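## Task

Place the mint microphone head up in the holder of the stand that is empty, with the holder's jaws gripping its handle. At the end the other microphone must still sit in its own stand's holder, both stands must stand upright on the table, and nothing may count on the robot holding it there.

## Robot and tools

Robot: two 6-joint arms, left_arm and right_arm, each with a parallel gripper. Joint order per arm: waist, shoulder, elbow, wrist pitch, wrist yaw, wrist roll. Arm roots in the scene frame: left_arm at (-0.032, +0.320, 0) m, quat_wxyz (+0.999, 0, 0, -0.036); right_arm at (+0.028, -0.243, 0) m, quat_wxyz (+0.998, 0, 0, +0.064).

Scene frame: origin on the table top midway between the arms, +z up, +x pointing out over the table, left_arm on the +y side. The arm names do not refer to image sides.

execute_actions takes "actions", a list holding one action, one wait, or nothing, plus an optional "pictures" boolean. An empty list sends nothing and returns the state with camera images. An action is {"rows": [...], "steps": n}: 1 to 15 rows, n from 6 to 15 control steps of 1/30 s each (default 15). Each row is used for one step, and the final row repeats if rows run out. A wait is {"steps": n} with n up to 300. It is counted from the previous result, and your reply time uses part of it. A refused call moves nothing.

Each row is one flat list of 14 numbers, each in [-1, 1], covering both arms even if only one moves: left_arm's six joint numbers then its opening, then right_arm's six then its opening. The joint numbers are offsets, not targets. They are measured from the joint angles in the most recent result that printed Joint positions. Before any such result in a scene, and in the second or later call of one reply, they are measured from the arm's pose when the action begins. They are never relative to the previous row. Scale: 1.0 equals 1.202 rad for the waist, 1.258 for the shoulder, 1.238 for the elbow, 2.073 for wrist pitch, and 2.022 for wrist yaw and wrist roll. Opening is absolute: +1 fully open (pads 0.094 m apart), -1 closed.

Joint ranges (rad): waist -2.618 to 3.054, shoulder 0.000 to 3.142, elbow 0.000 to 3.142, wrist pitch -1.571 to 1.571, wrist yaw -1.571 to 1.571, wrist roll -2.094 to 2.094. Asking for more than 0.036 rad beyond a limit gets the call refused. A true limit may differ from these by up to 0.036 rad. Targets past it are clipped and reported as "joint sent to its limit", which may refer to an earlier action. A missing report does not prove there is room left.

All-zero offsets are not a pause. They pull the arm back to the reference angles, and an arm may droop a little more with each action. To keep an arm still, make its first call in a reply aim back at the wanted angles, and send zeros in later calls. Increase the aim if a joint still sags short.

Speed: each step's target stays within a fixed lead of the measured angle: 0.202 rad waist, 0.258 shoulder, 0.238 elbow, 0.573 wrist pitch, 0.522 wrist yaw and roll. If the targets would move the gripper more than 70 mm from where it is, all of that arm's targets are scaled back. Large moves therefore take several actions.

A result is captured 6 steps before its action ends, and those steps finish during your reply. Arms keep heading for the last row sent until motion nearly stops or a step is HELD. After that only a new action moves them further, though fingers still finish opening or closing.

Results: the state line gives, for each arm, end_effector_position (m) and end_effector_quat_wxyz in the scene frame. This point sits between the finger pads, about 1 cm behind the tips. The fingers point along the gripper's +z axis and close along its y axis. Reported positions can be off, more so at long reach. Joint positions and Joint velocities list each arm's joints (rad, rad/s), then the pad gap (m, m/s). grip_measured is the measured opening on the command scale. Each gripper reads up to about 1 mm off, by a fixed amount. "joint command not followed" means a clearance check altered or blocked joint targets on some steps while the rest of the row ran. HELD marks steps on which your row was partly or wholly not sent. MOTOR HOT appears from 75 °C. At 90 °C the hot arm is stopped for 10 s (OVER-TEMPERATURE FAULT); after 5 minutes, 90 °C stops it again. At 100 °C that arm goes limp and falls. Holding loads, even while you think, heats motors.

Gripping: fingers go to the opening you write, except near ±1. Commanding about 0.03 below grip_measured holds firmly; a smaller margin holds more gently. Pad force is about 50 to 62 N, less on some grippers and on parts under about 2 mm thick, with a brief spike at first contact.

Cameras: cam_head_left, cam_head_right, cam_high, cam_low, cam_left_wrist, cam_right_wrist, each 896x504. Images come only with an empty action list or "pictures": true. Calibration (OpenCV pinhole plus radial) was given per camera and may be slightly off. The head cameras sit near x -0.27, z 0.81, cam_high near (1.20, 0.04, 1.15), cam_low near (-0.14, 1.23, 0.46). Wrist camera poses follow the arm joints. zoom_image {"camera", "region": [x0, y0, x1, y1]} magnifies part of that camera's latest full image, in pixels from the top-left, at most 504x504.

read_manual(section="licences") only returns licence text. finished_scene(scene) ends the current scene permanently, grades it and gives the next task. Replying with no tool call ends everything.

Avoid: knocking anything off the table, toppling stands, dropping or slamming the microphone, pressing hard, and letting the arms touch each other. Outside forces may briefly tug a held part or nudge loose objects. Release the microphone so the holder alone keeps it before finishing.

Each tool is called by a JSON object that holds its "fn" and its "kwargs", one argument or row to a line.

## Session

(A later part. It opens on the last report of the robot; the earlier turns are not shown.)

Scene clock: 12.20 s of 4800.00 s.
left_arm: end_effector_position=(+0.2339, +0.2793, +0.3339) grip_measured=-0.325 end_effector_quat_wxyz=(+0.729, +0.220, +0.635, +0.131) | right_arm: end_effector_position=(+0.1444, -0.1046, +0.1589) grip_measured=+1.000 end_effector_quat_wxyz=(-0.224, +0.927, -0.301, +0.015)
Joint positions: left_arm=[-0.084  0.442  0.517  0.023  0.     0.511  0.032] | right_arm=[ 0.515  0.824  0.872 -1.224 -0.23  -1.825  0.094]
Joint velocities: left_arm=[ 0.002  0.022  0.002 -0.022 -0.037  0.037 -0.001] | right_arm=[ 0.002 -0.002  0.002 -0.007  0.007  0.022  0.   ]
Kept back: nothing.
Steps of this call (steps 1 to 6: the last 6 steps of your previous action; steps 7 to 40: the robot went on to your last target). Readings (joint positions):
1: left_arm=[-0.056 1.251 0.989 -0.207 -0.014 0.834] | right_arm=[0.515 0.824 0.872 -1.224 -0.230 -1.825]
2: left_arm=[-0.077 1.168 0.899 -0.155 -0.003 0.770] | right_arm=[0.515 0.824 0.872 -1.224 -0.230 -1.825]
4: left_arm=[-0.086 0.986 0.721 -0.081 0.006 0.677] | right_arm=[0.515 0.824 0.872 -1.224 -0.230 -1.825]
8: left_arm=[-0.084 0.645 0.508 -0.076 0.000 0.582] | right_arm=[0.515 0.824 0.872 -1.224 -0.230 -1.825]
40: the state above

{"fn": "execute_actions", "kwargs": {
  "actions": [
    {"rows":[[-0.49,-0.145,-0.11,0.04,0,0,-1,0,0,0,0,0,0,1]],"steps":15}
  ]
}}

{"fn": "execute_actions", "kwargs": {
  "actions": [
    {"steps":35}
  ],
  "pictures": true
}}

Scene clock: 12.80 s of 4800.00 s.
left_arm: end_effector_position=(+0.1575, +0.1533, +0.3043) grip_measured=-0.325 end_effector_quat_wxyz=(+0.747, +0.384, +0.537, -0.081) | right_arm: end_effector_position=(+0.1444, -0.1046, +0.1589) grip_measured=+1.000 end_effector_quat_wxyz=(-0.224, +0.927, -0.301, +0.015)
Joint positions: left_arm=[-0.648  0.283  0.366  0.045  0.009  0.511  0.032] | right_arm=[ 0.515  0.824  0.872 -1.224 -0.23  -1.825  0.094]
Joint velocities: left_arm=[-0.755 -0.007  0.012  0.022  0.212  0.051 -0.   ] | right_arm=[-0.002 -0.002  0.002 -0.095  0.007 -0.11   0.   ]
Steps of this call (steps 1 to 9: the robot went on to your last target; steps 10 to 18: the first 9 steps of this action). Readings (joint positions):
10: left_arm=[-0.115 0.422 0.493 0.043 -0.020 0.510] | right_arm=[0.515 0.824 0.872 -1.224 -0.230 -1.825]
11: left_arm=[-0.181 0.374 0.452 0.056 -0.027 0.510] | right_arm=[0.515 0.824 0.872 -1.224 -0.230 -1.825]
13: left_arm=[-0.330 0.297 0.389 0.050 -0.018 0.510] | right_arm=[0.515 0.824 0.872 -1.224 -0.230 -1.825]
17: left_arm=[-0.612 0.283 0.366 0.043 -0.001 0.511] | right_arm=[0.515 0.824 0.872 -1.224 -0.230 -1.825]
18: the state above

Scene clock: 13.97 s of 4800.00 s.
left_arm: end_effector_position=(+0.1538, +0.1495, +0.3054) grip_measured=-0.325 end_effector_quat_wxyz=(+0.747, +0.389, +0.532, -0.089) | right_arm: end_effector_position=(+0.1444, -0.1046, +0.1589) grip_measured=+1.000 end_effector_quat_wxyz=(-0.224, +0.927, -0.301, +0.015)
Joint positions: left_arm=[-0.668  0.283  0.366  0.049  0.01   0.511  0.032] | right_arm=[ 0.515  0.824  0.872 -1.224 -0.23  -1.825  0.094]
Joint velocities: left_arm=[-0.002 -0.017  0.002 -0.007  0.037 -0.081  0.   ] | right_arm=[ 0.002  0.012 -0.007 -0.007  0.037  0.051  0.   ]
Kept back: nothing.
Steps of this call (steps 1 to 6: the last 6 steps of your previous action; steps 7 to 30: the robot went on to your last target; steps 31 to 35: nothing new was sent). Readings (joint positions):
1: left_arm=[-0.664 0.283 0.366 0.047 0.014 0.511] | right_arm=[0.515 0.824 0.872 -1.224 -0.230 -1.825]
2: left_arm=[-0.668 0.283 0.366 0.048 0.015 0.511] | right_arm=[0.515 0.824 0.872 -1.224 -0.230 -1.825]
4: left_arm=[-0.668 0.283 0.366 0.049 0.013 0.511] | right_arm=[0.515 0.824 0.872 -1.224 -0.230 -1.825]
8: left_arm=[-0.668 0.283 0.366 0.049 0.011 0.511] | right_arm=[0.515 0.824 0.872 -1.224 -0.230 -1.825]
35: the state above
All arms were judged still, so your last target was given up. Only a new action makes them travel on or press farther. Fingers that are still opening or closing keep moving.
camera_calibration (this result's frames):
cam_left_wrist: T_world_to_cam=[[-0.556341, -0.719458, -0.41577, 0.318273], [-0.20623, 0.604247, -0.769646, 0.197584], [0.804956, -0.342442, -0.484541, 0.190825], [0, 0, 0, 1]] pos_world=[0.0642109, 0.174941, 0.376861]

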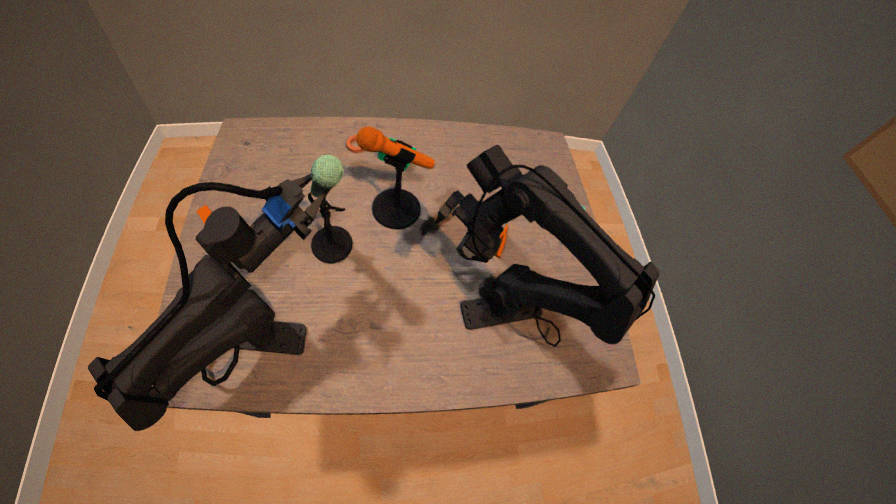

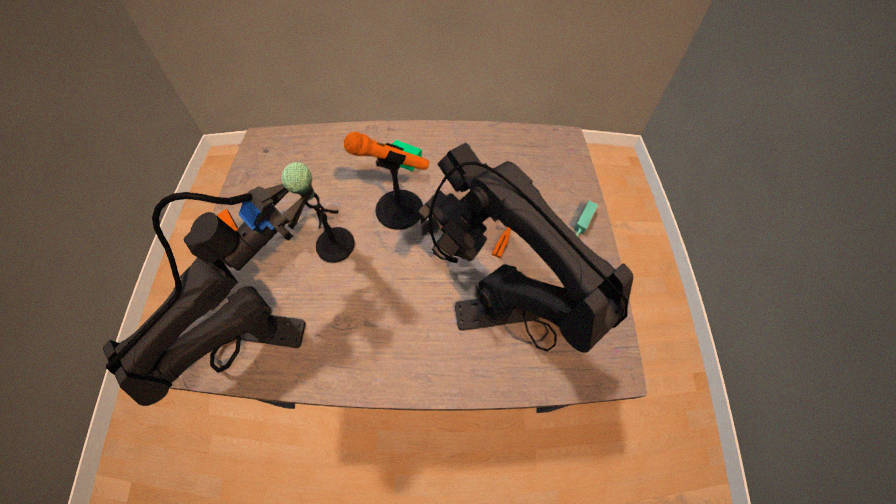

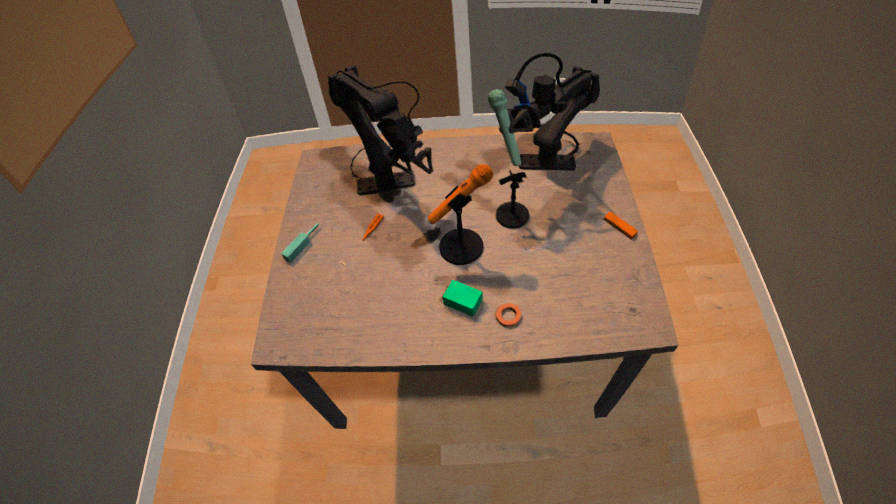

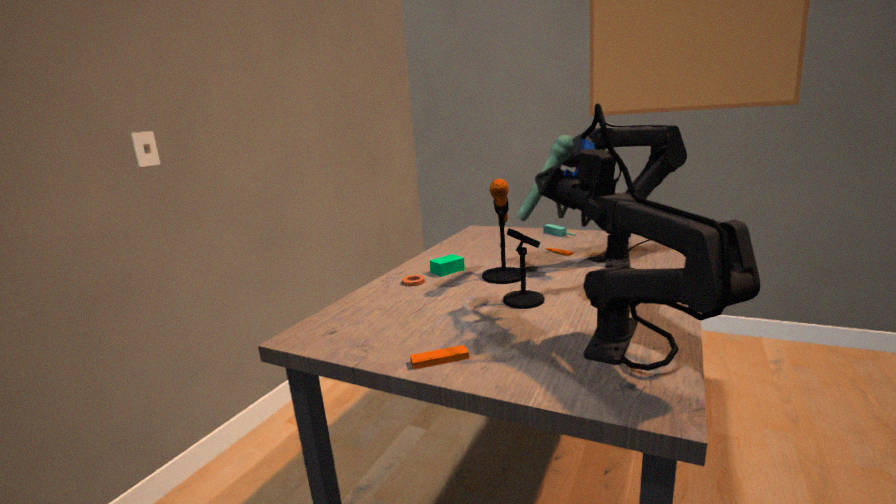

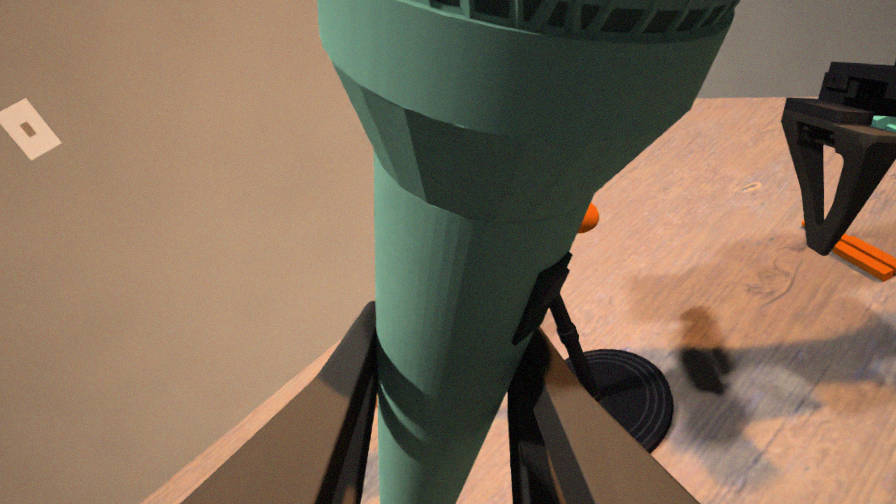

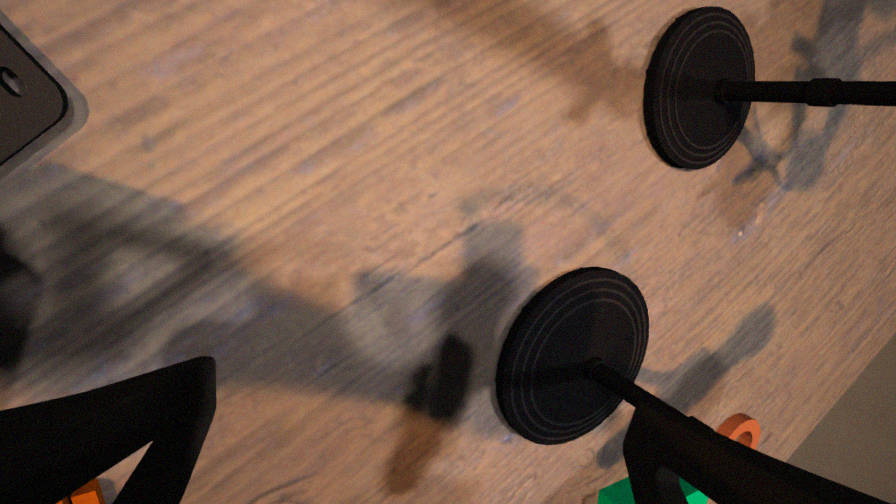

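{"fn": "zoom_image", "kwargs": {
  "camera": "cam_low",
  "region": [480, 170, 580, 270]
}}

{"fn": "zoom_image", "kwargs": {
  "camera": "cam_high",
  "region": [470, 120, 570, 220]
}}

{"fn": "zoom_image", "kwargs": {
  "camera": "cam_head_right",
  "region": [270, 160, 370, 260]
}}

Region (480, 170, 580, 270) of cam_low's 896x504 image, scaled by 5.040, with more detail than that image has.

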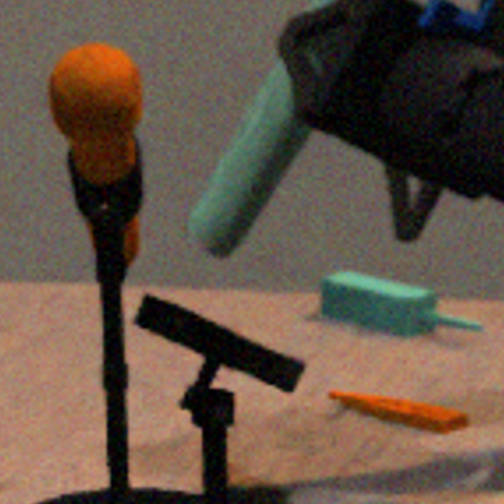

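Region (470, 120, 570, 220) of cam_high's 896x504 image, scaled by 5.040, with more detail than that image has.

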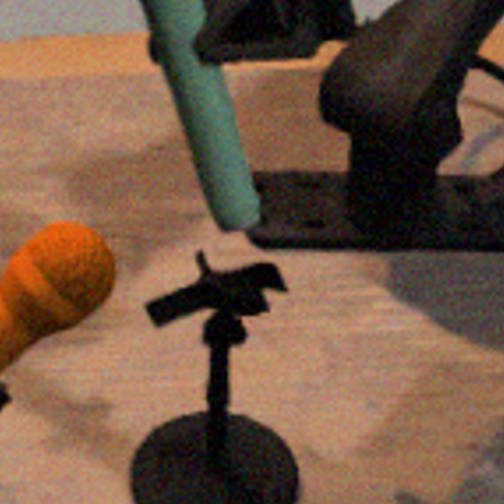

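Region (270, 160, 370, 260) of cam_head_right's 896x504 image, scaled by 5.040, with more detail than that image has.

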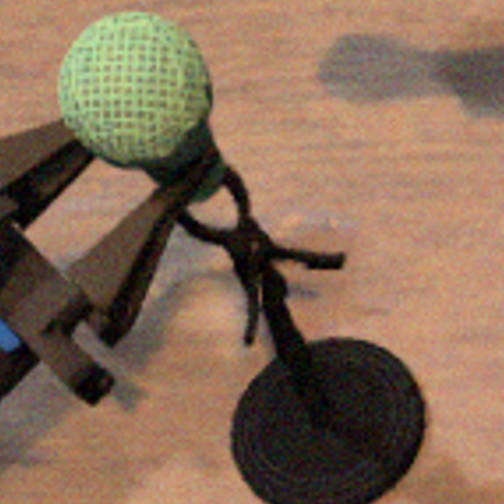

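{"fn": "execute_actions", "kwargs": {
  "actions": [
    {"rows":[[0,0,0,0,0,0,-1,0.808,0.526,-0.536,1,0.49,0.903,1]],"steps":15}
  ]
}}

{"fn": "execute_actions", "kwargs": {
  "actions": [
    {"steps":45}
  ]
}}

Scene clock: 15.30 s of 4800.00 s.
left_arm: end_effector_position=(+0.1545, +0.1489, +0.2973) grip_measured=-0.325 end_effector_quat_wxyz=(+0.736, +0.396, +0.542, -0.088) | right_arm: end_effector_position=(+0.2038, -0.0622, +0.0308) grip_measured=+0.995 end_effector_quat_wxyz=(-0.153, +0.854, -0.427, +0.256)
Joint positions: left_arm=[-0.668  0.283  0.366  0.017  0.01   0.511  0.032] | right_arm=[ 1.034  1.305  0.527 -0.48   0.528 -1.138  0.094]
Joint velocities: left_arm=[ 0.012 -0.002  0.002 -0.051  0.051 -0.007 -0.   ] | right_arm=[ 2.225  0.774 -0.593  1.692  3.89   2.205  0.001]
Steps of this call (steps 1 to 31: nothing new was sent; steps 32 to 40: the first 9 steps of this action). Readings (joint positions):
32: left_arm=[-0.668 0.283 0.366 0.046 0.010 0.511] | right_arm=[0.540 0.836 0.856 -1.187 -0.181 -1.775]
33: left_arm=[-0.668 0.283 0.366 0.042 0.010 0.511] | right_arm=[0.584 0.866 0.826 -1.113 -0.118 -1.712]
35: left_arm=[-0.668 0.283 0.366 0.030 0.010 0.511] | right_arm=[0.679 0.974 0.740 -0.945 0.020 -1.575]
39: left_arm=[-0.668 0.283 0.366 0.018 0.010 0.511] | right_arm=[0.952 1.275 0.541 -0.547 0.400 -1.217]
40: the state above

Scene clock: 16.80 s of 4800.00 s.
left_arm: end_effector_position=(+0.1546, +0.1488, +0.2962) grip_measured=-0.325 end_effector_quat_wxyz=(+0.735, +0.397, +0.543, -0.088) | right_arm: end_effector_position=(+0.1409, +0.0741, +0.0944) grip_measured=+0.998 end_effector_quat_wxyz=(+0.583, -0.410, +0.684, +0.153)
Joint positions: left_arm=[-0.668  0.283  0.366  0.012  0.01   0.511  0.032] | right_arm=[ 1.476  1.467  0.232  0.845  0.77  -0.005  0.094]
Joint velocities: left_arm=[-0.007 -0.002 -0.017 -0.037 -0.022 -0.007 -0.   ] | right_arm=[-0.012 -0.022 -0.002  0.066  0.022 -0.007  0.001]
Kept back: nothing.
Steps of this call (steps 1 to 6: the last 6 steps of your previous action; steps 7 to 45: the robot went on to your last target). Readings (joint positions):
1: left_arm=[-0.668 0.283 0.366 0.015 0.010 0.511] | right_arm=[1.110 1.327 0.501 -0.412 0.654 -1.062]
2: left_arm=[-0.668 0.283 0.366 0.015 0.010 0.511] | right_arm=[1.184 1.346 0.463 -0.333 0.771 -0.986]
4: left_arm=[-0.668 0.283 0.366 0.014 0.010 0.511] | right_arm=[1.320 1.378 0.367 -0.155 0.974 -0.834]
8: left_arm=[-0.668 0.283 0.366 0.013 0.010 0.511] | right_arm=[1.451 1.430 0.250 0.255 1.071 -0.479]
45: the state above
All arms were judged still, so your last target was given up. Only a new action makes them travel on or press farther. Fingers that are still opening or closing keep moving.

{"fn": "execute_actions", "kwargs": {
  "actions": [
    {"rows":[[0,0,0,0.04,0,0,-1,0,0.01,-0.015,0.2,0,0,1]],"steps":15}
  ]
}}

{"fn": "execute_actions", "kwargs": {
  "actions": [
    {"steps":25}
  ],
  "pictures": true
}}

Scene clock: 17.30 s of 4800.00 s.
left_arm: end_effector_position=(+0.1546, +0.1488, +0.2994) grip_measured=-0.325 end_effector_quat_wxyz=(+0.741, +0.393, +0.538, -0.089) | right_arm: end_effector_position=(+0.1404, +0.0871, +0.1590) grip_measured=+0.998 end_effector_quat_wxyz=(+0.641, -0.303, +0.651, +0.270)
Joint positions: left_arm=[-0.668  0.283  0.361  0.035  0.01   0.511  0.032] | right_arm=[ 1.476  1.472  0.223  1.205  0.769 -0.006  0.094]
Joint velocities: left_arm=[ 0.012 -0.017 -0.007  0.037 -0.066 -0.051  0.   ] | right_arm=[ 0.002  0.002 -0.002  0.403  0.007  0.022 -0.   ]
Steps of this call (steps 1 to 6: nothing new was sent; steps 7 to 15: the first 9 steps of this action). Readings (joint positions):
7: left_arm=[-0.668 0.283 0.365 0.015 0.010 0.511] | right_arm=[1.476 1.470 0.227 0.893 0.769 -0.006]
8: left_arm=[-0.668 0.283 0.364 0.020 0.010 0.511] | right_arm=[1.476 1.472 0.223 0.958 0.769 -0.006]
10: left_arm=[-0.668 0.283 0.362 0.027 0.010 0.511] | right_arm=[1.476 1.472 0.223 1.073 0.769 -0.006]
14: left_arm=[-0.668 0.283 0.361 0.033 0.010 0.511] | right_arm=[1.476 1.472 0.223 1.190 0.769 -0.006]
15: the state above

Scene clock: 18.13 s of 4800.00 s.
left_arm: end_effector_position=(+0.1545, +0.1489, +0.3003) grip_measured=-0.325 end_effector_quat_wxyz=(+0.742, +0.392, +0.537, -0.089) | right_arm: end_effector_position=(+0.1404, +0.0873, +0.1691) grip_measured=+0.998 end_effector_quat_wxyz=(+0.648, -0.286, +0.645, +0.287)
Joint positions: left_arm=[-0.668  0.283  0.361  0.038  0.01   0.511  0.032] | right_arm=[ 1.476  1.472  0.223  1.256  0.769 -0.006  0.094]
Joint velocities: left_arm=[-0.012 -0.002  0.017 -0.037 -0.051 -0.007 -0.001] | right_arm=[ 0.012 -0.002  0.007  0.066 -0.037 -0.066 -0.   ]
Kept back: nothing.
Steps of this call (steps 1 to 6: the last 6 steps of your previous action; steps 7 to 25: the robot went on to your last target). Readings (joint positions):
1: left_arm=[-0.668 0.283 0.361 0.036 0.010 0.511] | right_arm=[1.476 1.472 0.223 1.216 0.769 -0.006]
2: left_arm=[-0.668 0.283 0.361 0.036 0.010 0.511] | right_arm=[1.476 1.472 0.223 1.226 0.769 -0.006]
4: left_arm=[-0.668 0.283 0.361 0.037 0.010 0.511] | right_arm=[1.476 1.472 0.223 1.238 0.769 -0.006]
8: left_arm=[-0.668 0.283 0.361 0.038 0.010 0.511] | right_arm=[1.476 1.472 0.223 1.250 0.769 -0.006]
25: the state above
camera_calibration (this result's frames):
cam_left_wrist: T_world_to_cam=[[-0.561267, -0.714959, -0.416909, 0.316504], [-0.215281, 0.612514, -0.760579, 0.19157], [0.799146, -0.337135, -0.497701, 0.19166], [0, 0, 0, 1]] pos_world=[0.0657198, 0.173563, 0.373047]
cam_right_wrist: T_world_to_cam=[[0.696545, -0.700132, 0.156974, -0.0653763], [-0.132211, -0.340267, -0.930988, 0.239112], [0.705227, 0.627721, -0.329577, 0.00422869], [0, 0, 0, 1]] pos_world=[0.0741687, 0.0329355, 0.234266]

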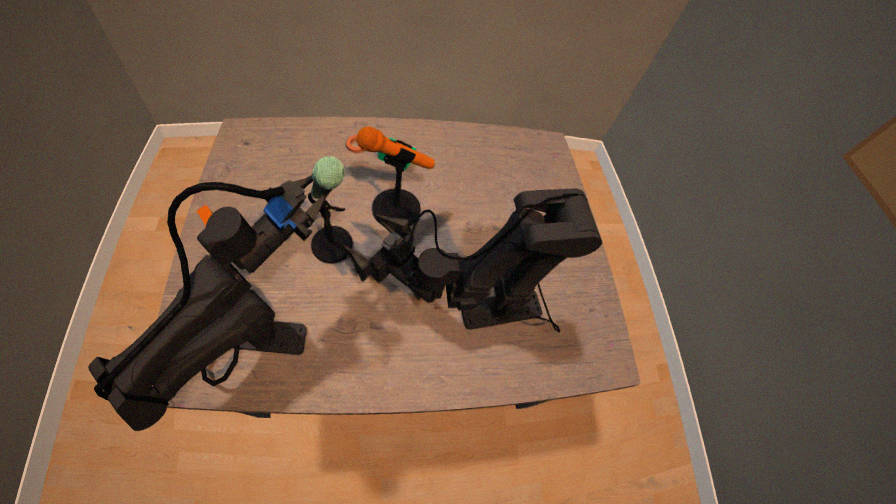

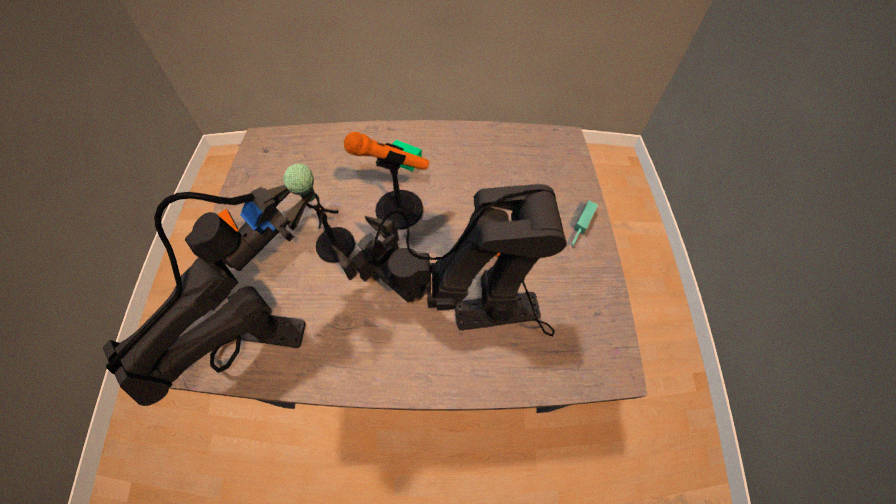

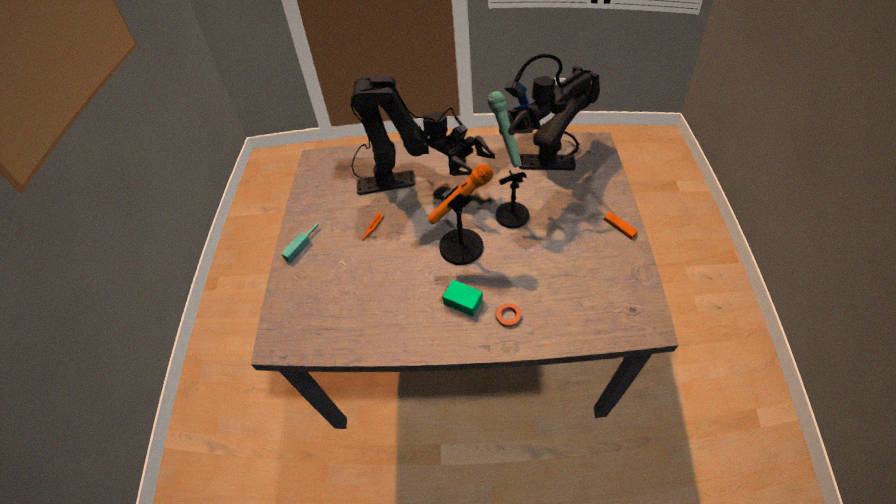

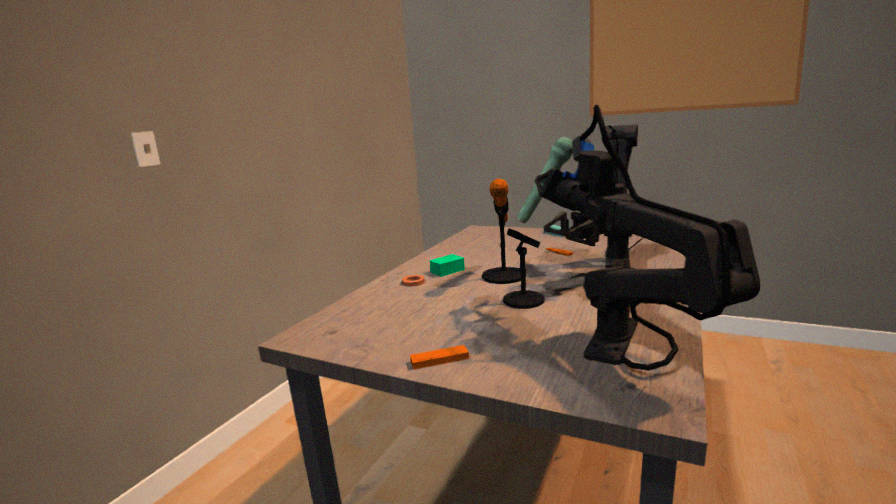

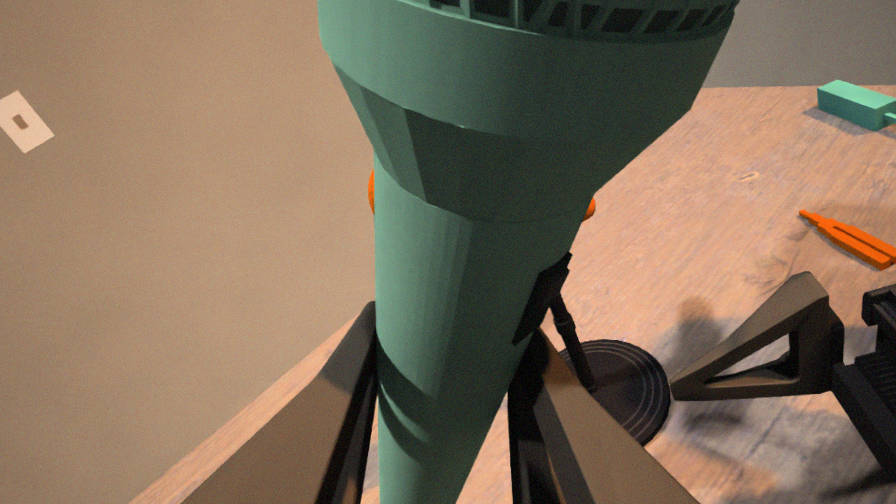

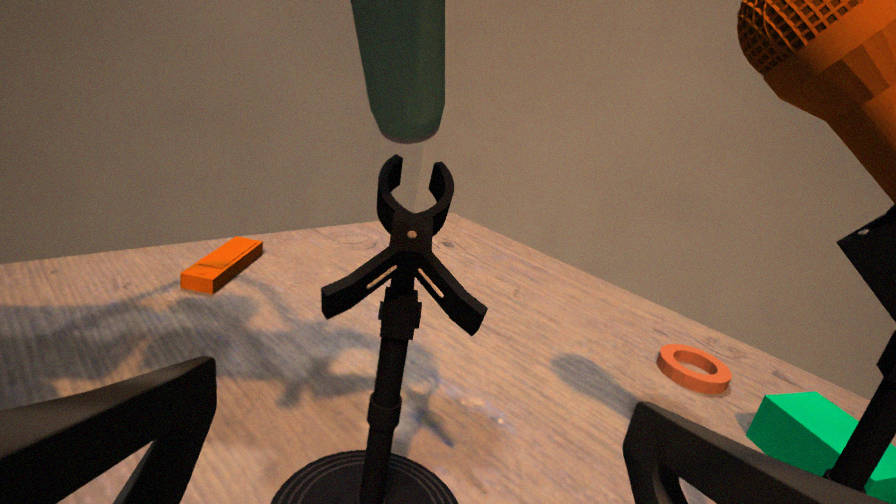

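{"fn": "execute_actions", "kwargs": {
  "actions": [
    {"rows":[[0,0,0,0.02,0,0,-1,-0.124,0.231,0.173,0.034,-0.074,0,1]],"steps":15}
  ]
}}

{"fn": "execute_actions", "kwargs": {
  "actions": [
    {"steps":30}
  ],
  "pictures": true
}}

Scene clock: 18.83 s of 4800.00 s.
left_arm: end_effector_position=(+0.1545, +0.1489, +0.3003) grip_measured=-0.325 end_effector_quat_wxyz=(+0.742, +0.392, +0.537, -0.089) | right_arm: end_effector_position=(+0.1775, +0.1403, +0.1508) grip_measured=+0.998 end_effector_quat_wxyz=(+0.647, -0.287, +0.652, +0.272)
Joint positions: left_arm=[-0.668  0.283  0.361  0.038  0.01   0.511  0.032] | right_arm=[ 1.334  1.756  0.426  1.313  0.649 -0.006  0.094]
Joint velocities: left_arm=[-0.007  0.012  0.007 -0.066  0.037 -0.007 -0.001] | right_arm=[-0.002 -0.002 -0.002  0.095 -0.125 -0.051 -0.   ]
Steps of this call (steps 1 to 12: the robot went on to your last target; steps 13 to 21: the first 9 steps of this action). Readings (joint positions):
13: left_arm=[-0.668 0.283 0.361 0.038 0.010 0.511] | right_arm=[1.453 1.510 0.246 1.276 0.748 -0.006]
14: left_arm=[-0.668 0.283 0.361 0.038 0.010 0.511] | right_arm=[1.408 1.589 0.307 1.298 0.726 -0.006]
16: left_arm=[-0.668 0.283 0.361 0.038 0.010 0.511] | right_arm=[1.350 1.715 0.408 1.305 0.689 -0.006]
20: left_arm=[-0.668 0.283 0.361 0.038 0.010 0.511] | right_arm=[1.334 1.756 0.426 1.308 0.654 -0.006]
21: the state above

Scene clock: 19.83 s of 4800.00 s.
left_arm: end_effector_position=(+0.1545, +0.1489, +0.3003) grip_measured=-0.325 end_effector_quat_wxyz=(+0.742, +0.392, +0.537, -0.089) | right_arm: end_effector_position=(+0.1751, +0.1425, +0.1530) grip_measured=+0.998 end_effector_quat_wxyz=(+0.646, -0.289, +0.647, +0.282)
Joint positions: left_arm=[-0.668  0.283  0.361  0.038  0.01   0.511  0.032] | right_arm=[ 1.334  1.756  0.426  1.323  0.63  -0.006  0.094]
Joint velocities: left_arm=[-0.002 -0.007 -0.002 -0.081 -0.037  0.022 -0.   ] | right_arm=[ 0.022 -0.002 -0.002  0.007 -0.037  0.022  0.001]
Kept back: nothing.
Steps of this call (steps 1 to 6: the last 6 steps of your previous action; steps 7 to 30: the robot went on to your last target). Readings (joint positions):
1: left_arm=[-0.668 0.283 0.361 0.038 0.010 0.511] | right_arm=[1.334 1.756 0.426 1.315 0.645 -0.006]
2: left_arm=[-0.668 0.283 0.361 0.038 0.010 0.511] | right_arm=[1.334 1.756 0.426 1.317 0.642 -0.006]
4: left_arm=[-0.668 0.283 0.361 0.038 0.010 0.511] | right_arm=[1.334 1.756 0.426 1.319 0.638 -0.006]
8: left_arm=[-0.668 0.283 0.361 0.038 0.010 0.511] | right_arm=[1.334 1.756 0.426 1.322 0.633 -0.006]
30: the state above
All arms were judged still, so your last target was given up. Only a new action makes them travel on or press farther. Fingers that are still opening or closing keep moving.
camera_calibration (this result's frames):
cam_left_wrist: T_world_to_cam=[[-0.561267, -0.714959, -0.416909, 0.316504], [-0.215281, 0.612514, -0.760579, 0.19157], [0.799146, -0.337135, -0.497701, 0.19166], [0, 0, 0, 1]] pos_world=[0.0657198, 0.173563, 0.373047]
cam_right_wrist: T_world_to_cam=[[0.694492, -0.700103, 0.16594, -0.0493764], [-0.133737, -0.352222, -0.926312, 0.248793], [0.706962, 0.621124, -0.338245, -0.0583119], [0, 0, 0, 1]] pos_world=[0.108789, 0.0892809, 0.21893]

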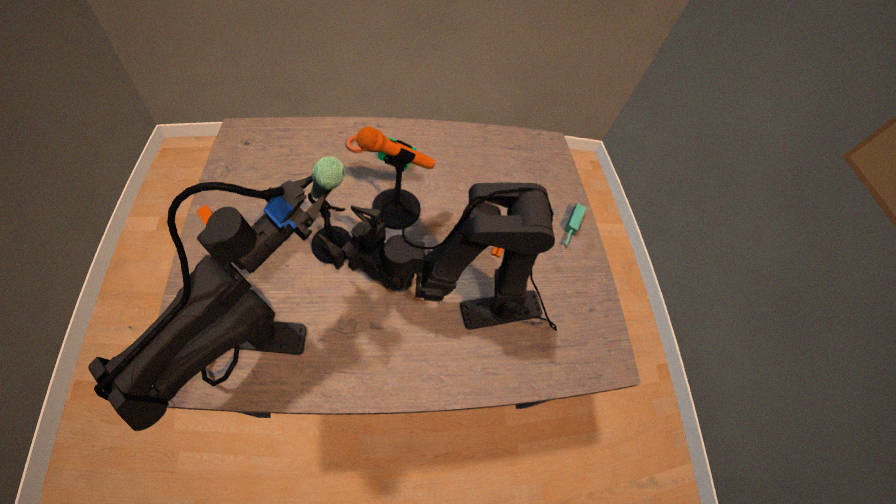

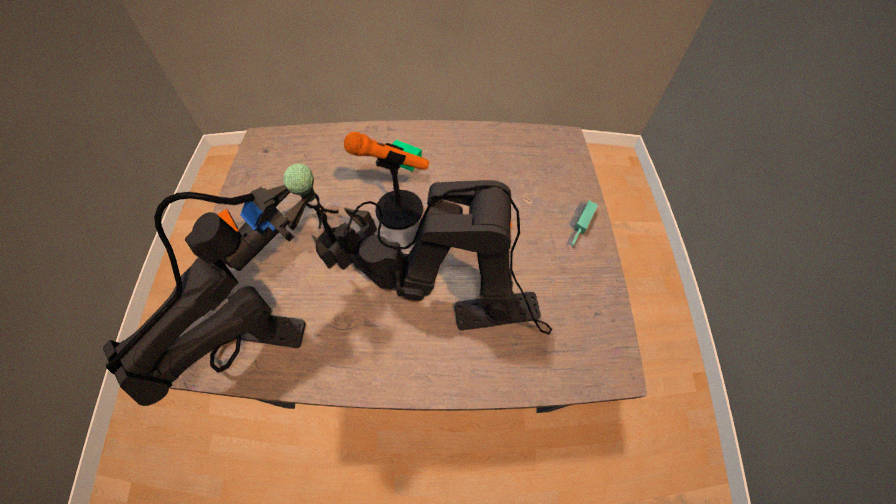

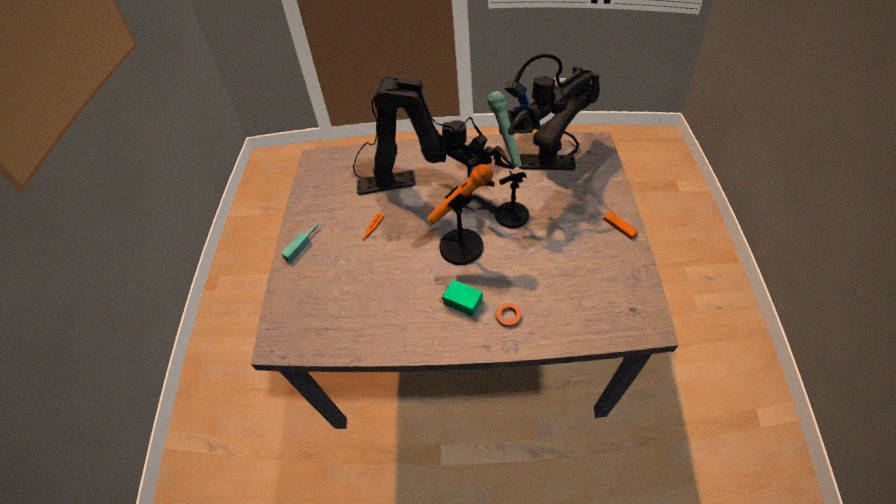

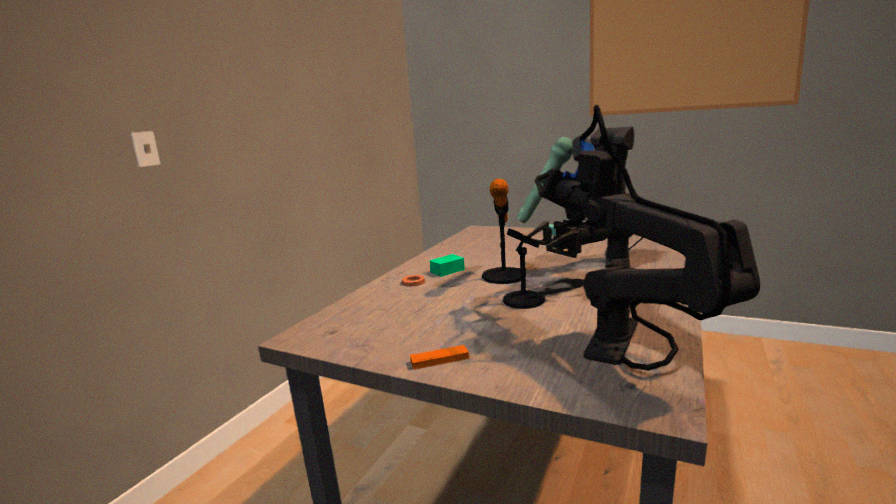

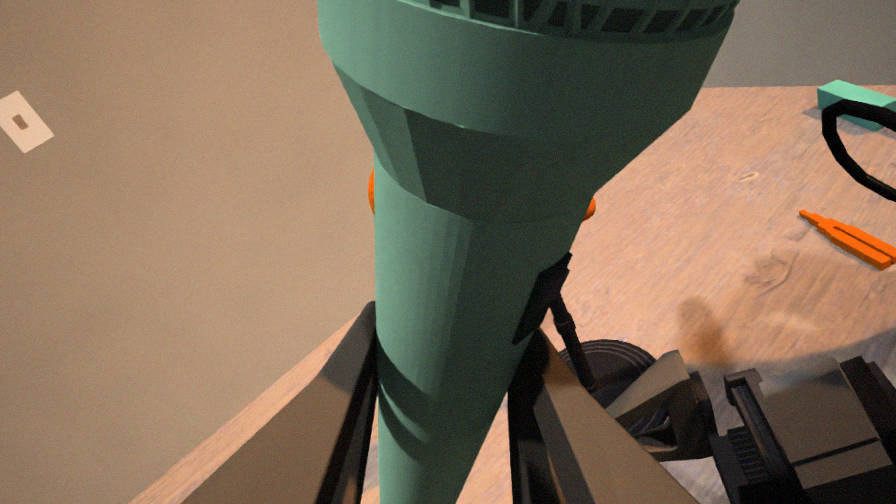

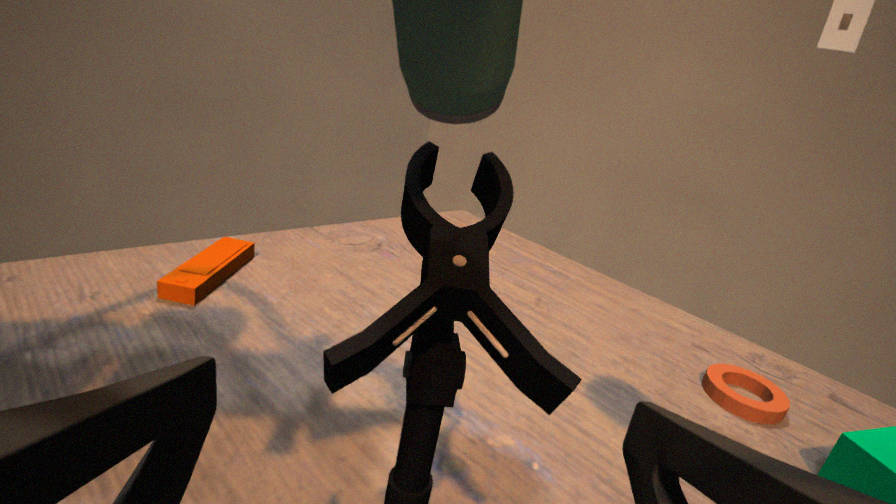

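{"fn": "execute_actions", "kwargs": {
  "actions": [
    {"rows":[[0,0,0,0.02,0,0,-1,-0.042,0.02,0.063,-0.02,-0.027,0,1]],"steps":15}
  ]
}}

{"fn": "execute_actions", "kwargs": {
  "actions": [
    {"steps":20}
  ]
}}

{"fn": "execute_actions", "kwargs": {
  "actions": [
    {"rows":[[0,0,0,0.02,0,0,-1,0,0,0,0,0,0,-0.6]],"steps":15}
  ]
}}

{"fn": "execute_actions", "kwargs": {
  "actions": [
    {"steps":15}
  ],
  "pictures": true
}}

Scene clock: 20.57 s of 4800.00 s.
left_arm: end_effector_position=(+0.1545, +0.1489, +0.3003) grip_measured=-0.325 end_effector_quat_wxyz=(+0.742, +0.392, +0.537, -0.089) | right_arm: end_effector_position=(+0.1884, +0.1533, +0.1675) grip_measured=+0.998 end_effector_quat_wxyz=(+0.654, -0.276, +0.641, +0.292)
Joint positions: left_arm=[-0.668  0.283  0.361  0.038  0.01   0.511  0.032] | right_arm=[ 1.292  1.762  0.483  1.311  0.593 -0.006  0.094]
Joint velocities: left_arm=[-0.027 -0.017 -0.002 -0.007 -0.066 -0.051  0.   ] | right_arm=[-0.012  0.002  0.002 -0.007 -0.051 -0.081 -0.001]
Steps of this call (steps 1 to 13: nothing new was sent; steps 14 to 22: the first 9 steps of this action). Readings (joint positions):
14: left_arm=[-0.668 0.283 0.361 0.038 0.010 0.511] | right_arm=[1.329 1.756 0.432 1.319 0.623 -0.006]
15: left_arm=[-0.668 0.283 0.361 0.038 0.010 0.511] | right_arm=[1.318 1.759 0.446 1.314 0.615 -0.006]
17: left_arm=[-0.668 0.283 0.361 0.038 0.010 0.511] | right_arm=[1.299 1.762 0.472 1.312 0.605 -0.006]
21: left_arm=[-0.668 0.283 0.361 0.038 0.010 0.511] | right_arm=[1.292 1.762 0.483 1.312 0.594 -0.006]
22: the state above

Scene clock: 21.23 s of 4800.00 s.
left_arm: end_effector_position=(+0.1545, +0.1489, +0.3003) grip_measured=-0.325 end_effector_quat_wxyz=(+0.742, +0.392, +0.537, -0.089) | right_arm: end_effector_position=(+0.1875, +0.1541, +0.1676) grip_measured=+0.998 end_effector_quat_wxyz=(+0.654, -0.278, +0.640, +0.294)
Joint positions: left_arm=[-0.668  0.283  0.361  0.038  0.01   0.511  0.032] | right_arm=[ 1.292  1.762  0.483  1.311  0.587 -0.006  0.094]
Joint velocities: left_arm=[ 0.022 -0.022 -0.002 -0.022 -0.007 -0.051  0.   ] | right_arm=[-0.007 -0.002  0.002 -0.022  0.022  0.022 -0.   ]
Kept back: nothing.
Steps of this call (steps 1 to 6: the last 6 steps of your previous action; steps 7 to 15: the robot went on to your last target; steps 16 to 20: nothing new was sent). Readings (joint positions):
1: left_arm=[-0.668 0.283 0.361 0.038 0.010 0.511] | right_arm=[1.292 1.762 0.483 1.311 0.592 -0.006]
2: left_arm=[-0.668 0.283 0.361 0.038 0.010 0.511] | right_arm=[1.292 1.762 0.483 1.311 0.591 -0.006]
4: left_arm=[-0.668 0.283 0.361 0.038 0.010 0.511] | right_arm=[1.292 1.762 0.483 1.311 0.589 -0.006]
8: left_arm=[-0.668 0.283 0.361 0.038 0.010 0.511] | right_arm=[1.292 1.762 0.483 1.311 0.588 -0.006]
20: the state above
All arms were judged still, so your last target was given up. Only a new action makes them travel on or press farther. Fingers that are still opening or closing keep moving.

Scene clock: 21.53 s of 4800.00 s.
left_arm: end_effector_position=(+0.1545, +0.1489, +0.3003) grip_measured=-0.325 end_effector_quat_wxyz=(+0.742, +0.392, +0.537, -0.089) | right_arm: end_effector_position=(+0.1882, +0.1535, +0.1670) grip_measured=-0.555 end_effector_quat_wxyz=(+0.654, -0.277, +0.641, +0.292)
Joint positions: left_arm=[-0.668  0.283  0.361  0.038  0.01   0.511  0.032] | right_arm=[ 1.292  1.762  0.483  1.309  0.592 -0.006  0.021]
Joint velocities: left_arm=[-0.012 -0.012 -0.012  0.022  0.007 -0.066  0.001] | right_arm=[-0.007  0.002  0.017 -0.007  0.022  0.037 -0.   ]
Steps of this call (steps 1 to 9: the first 9 steps of this action). Readings (joint positions):
1: left_arm=[-0.668 0.283 0.361 0.038 0.010 0.511] | right_arm=[1.292 1.762 0.483 1.311 0.587 -0.006]
2: left_arm=[-0.668 0.283 0.361 0.038 0.010 0.511] | right_arm=[1.292 1.762 0.483 1.311 0.587 -0.006]
4: left_arm=[-0.668 0.283 0.361 0.038 0.010 0.511] | right_arm=[1.292 1.762 0.483 1.311 0.591 -0.006]
8: left_arm=[-0.668 0.283 0.361 0.038 0.010 0.511] | right_arm=[1.292 1.762 0.483 1.309 0.592 -0.006]
9: the state above

Scene clock: 22.03 s of 4800.00 s.
left_arm: end_effector_position=(+0.1545, +0.1489, +0.3003) grip_measured=-0.325 end_effector_quat_wxyz=(+0.742, +0.392, +0.537, -0.089) | right_arm: end_effector_position=(+0.1882, +0.1535, +0.1670) grip_measured=-0.555 end_effector_quat_wxyz=(+0.654, -0.277, +0.641, +0.292)
Joint positions: left_arm=[-0.668  0.283  0.361  0.038  0.01   0.511  0.032] | right_arm=[ 1.292  1.762  0.483  1.309  0.592 -0.006  0.021]
Joint velocities: left_arm=[ 0.002  0.002  0.007 -0.051  0.007 -0.007  0.   ] | right_arm=[-0.017 -0.007  0.002 -0.022  0.037  0.007 -0.   ]
Kept back: nothing.
Steps of this call (steps 1 to 6: the last 6 steps of your previous action; steps 7 to 15: the robot went on to your last target). Readings (joint positions):
1: left_arm=[-0.668 0.283 0.361 0.038 0.010 0.511] | right_arm=[1.292 1.762 0.483 1.309 0.592 -0.006]
2: left_arm=[-0.668 0.283 0.361 0.038 0.010 0.511] | right_arm=[1.292 1.762 0.483 1.309 0.592 -0.006]
4: left_arm=[-0.668 0.283 0.361 0.038 0.010 0.511] | right_arm=[1.292 1.762 0.483 1.309 0.592 -0.006]
8: left_arm=[-0.668 0.283 0.361 0.038 0.010 0.511] | right_arm=[1.292 1.762 0.483 1.309 0.592 -0.006]
15: the state above
All arms were judged still, so your last target was given up. Only a new action makes them travel on or press farther. Fingers that are still opening or closing keep moving.
camera_calibration (this result's frames):
cam_left_wrist: T_world_to_cam=[[-0.561267, -0.714959, -0.416909, 0.316504], [-0.215281, 0.612514, -0.760579, 0.19157], [0.799146, -0.337135, -0.497701, 0.19166], [0, 0, 0, 1]] pos_world=[0.0657198, 0.173563, 0.373047]
cam_right_wrist: T_world_to_cam=[[0.691273, -0.708098, 0.14401, -0.0475617], [-0.130047, -0.317956, -0.939144, 0.263463], [0.710795, 0.630477, -0.311881, -0.0761865], [0, 0, 0, 1]] pos_world=[0.121294, 0.0981254, 0.230518]

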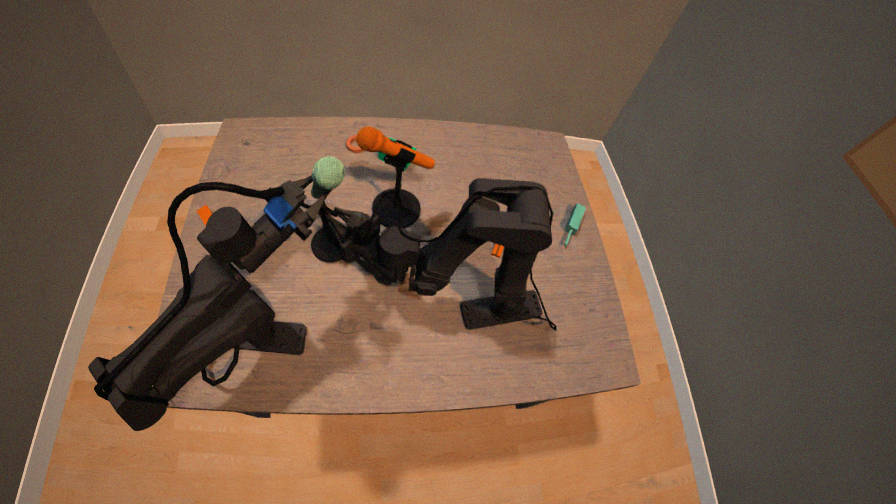

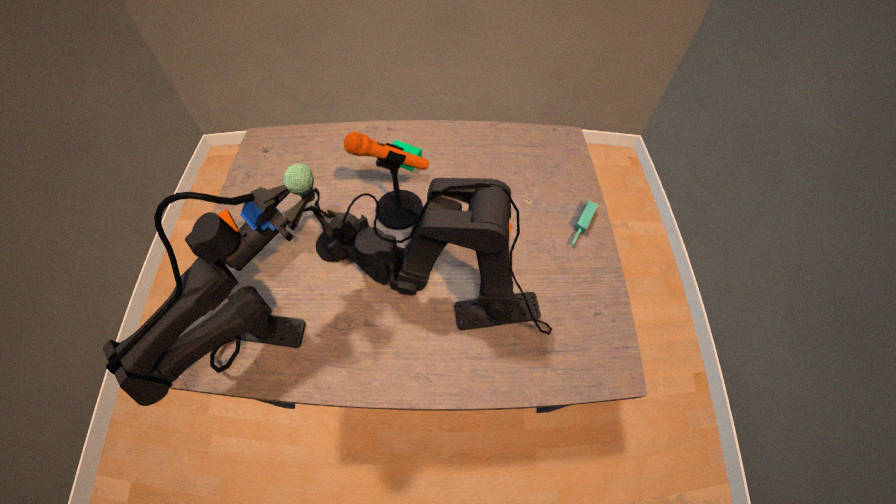

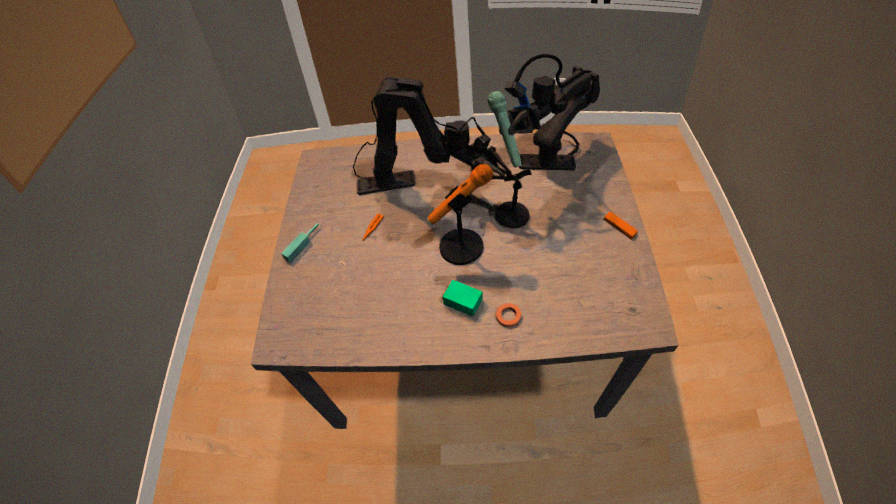

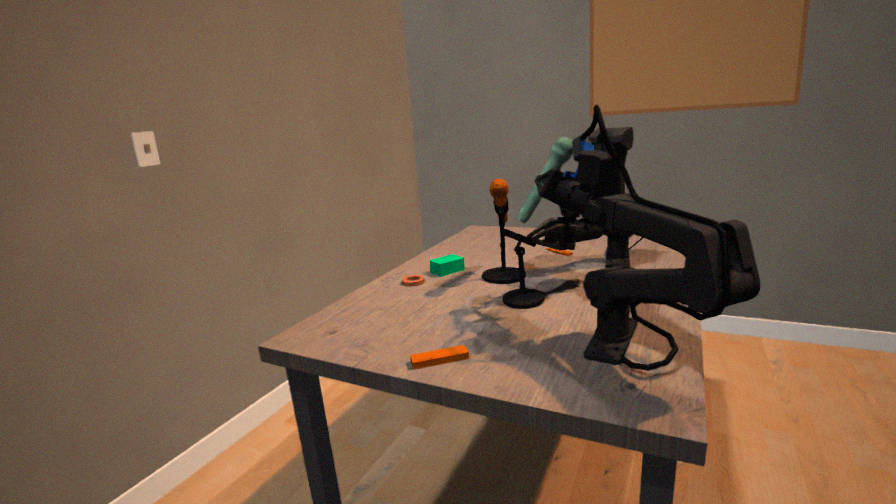

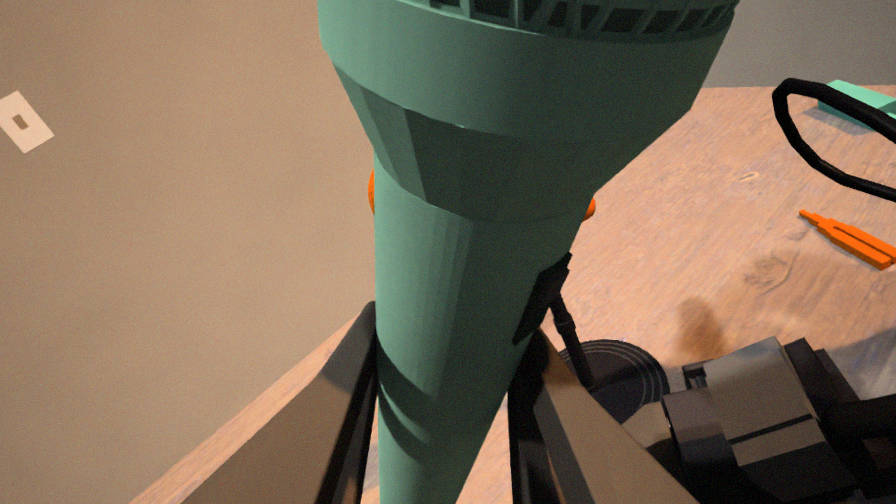

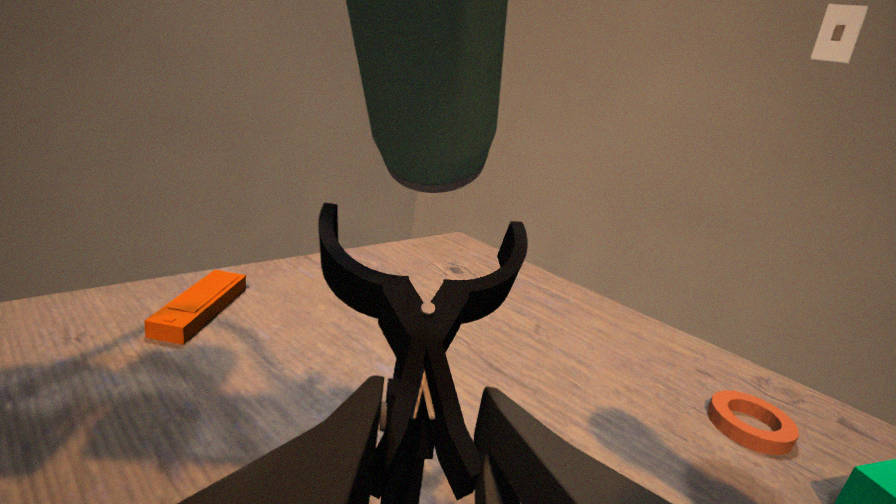

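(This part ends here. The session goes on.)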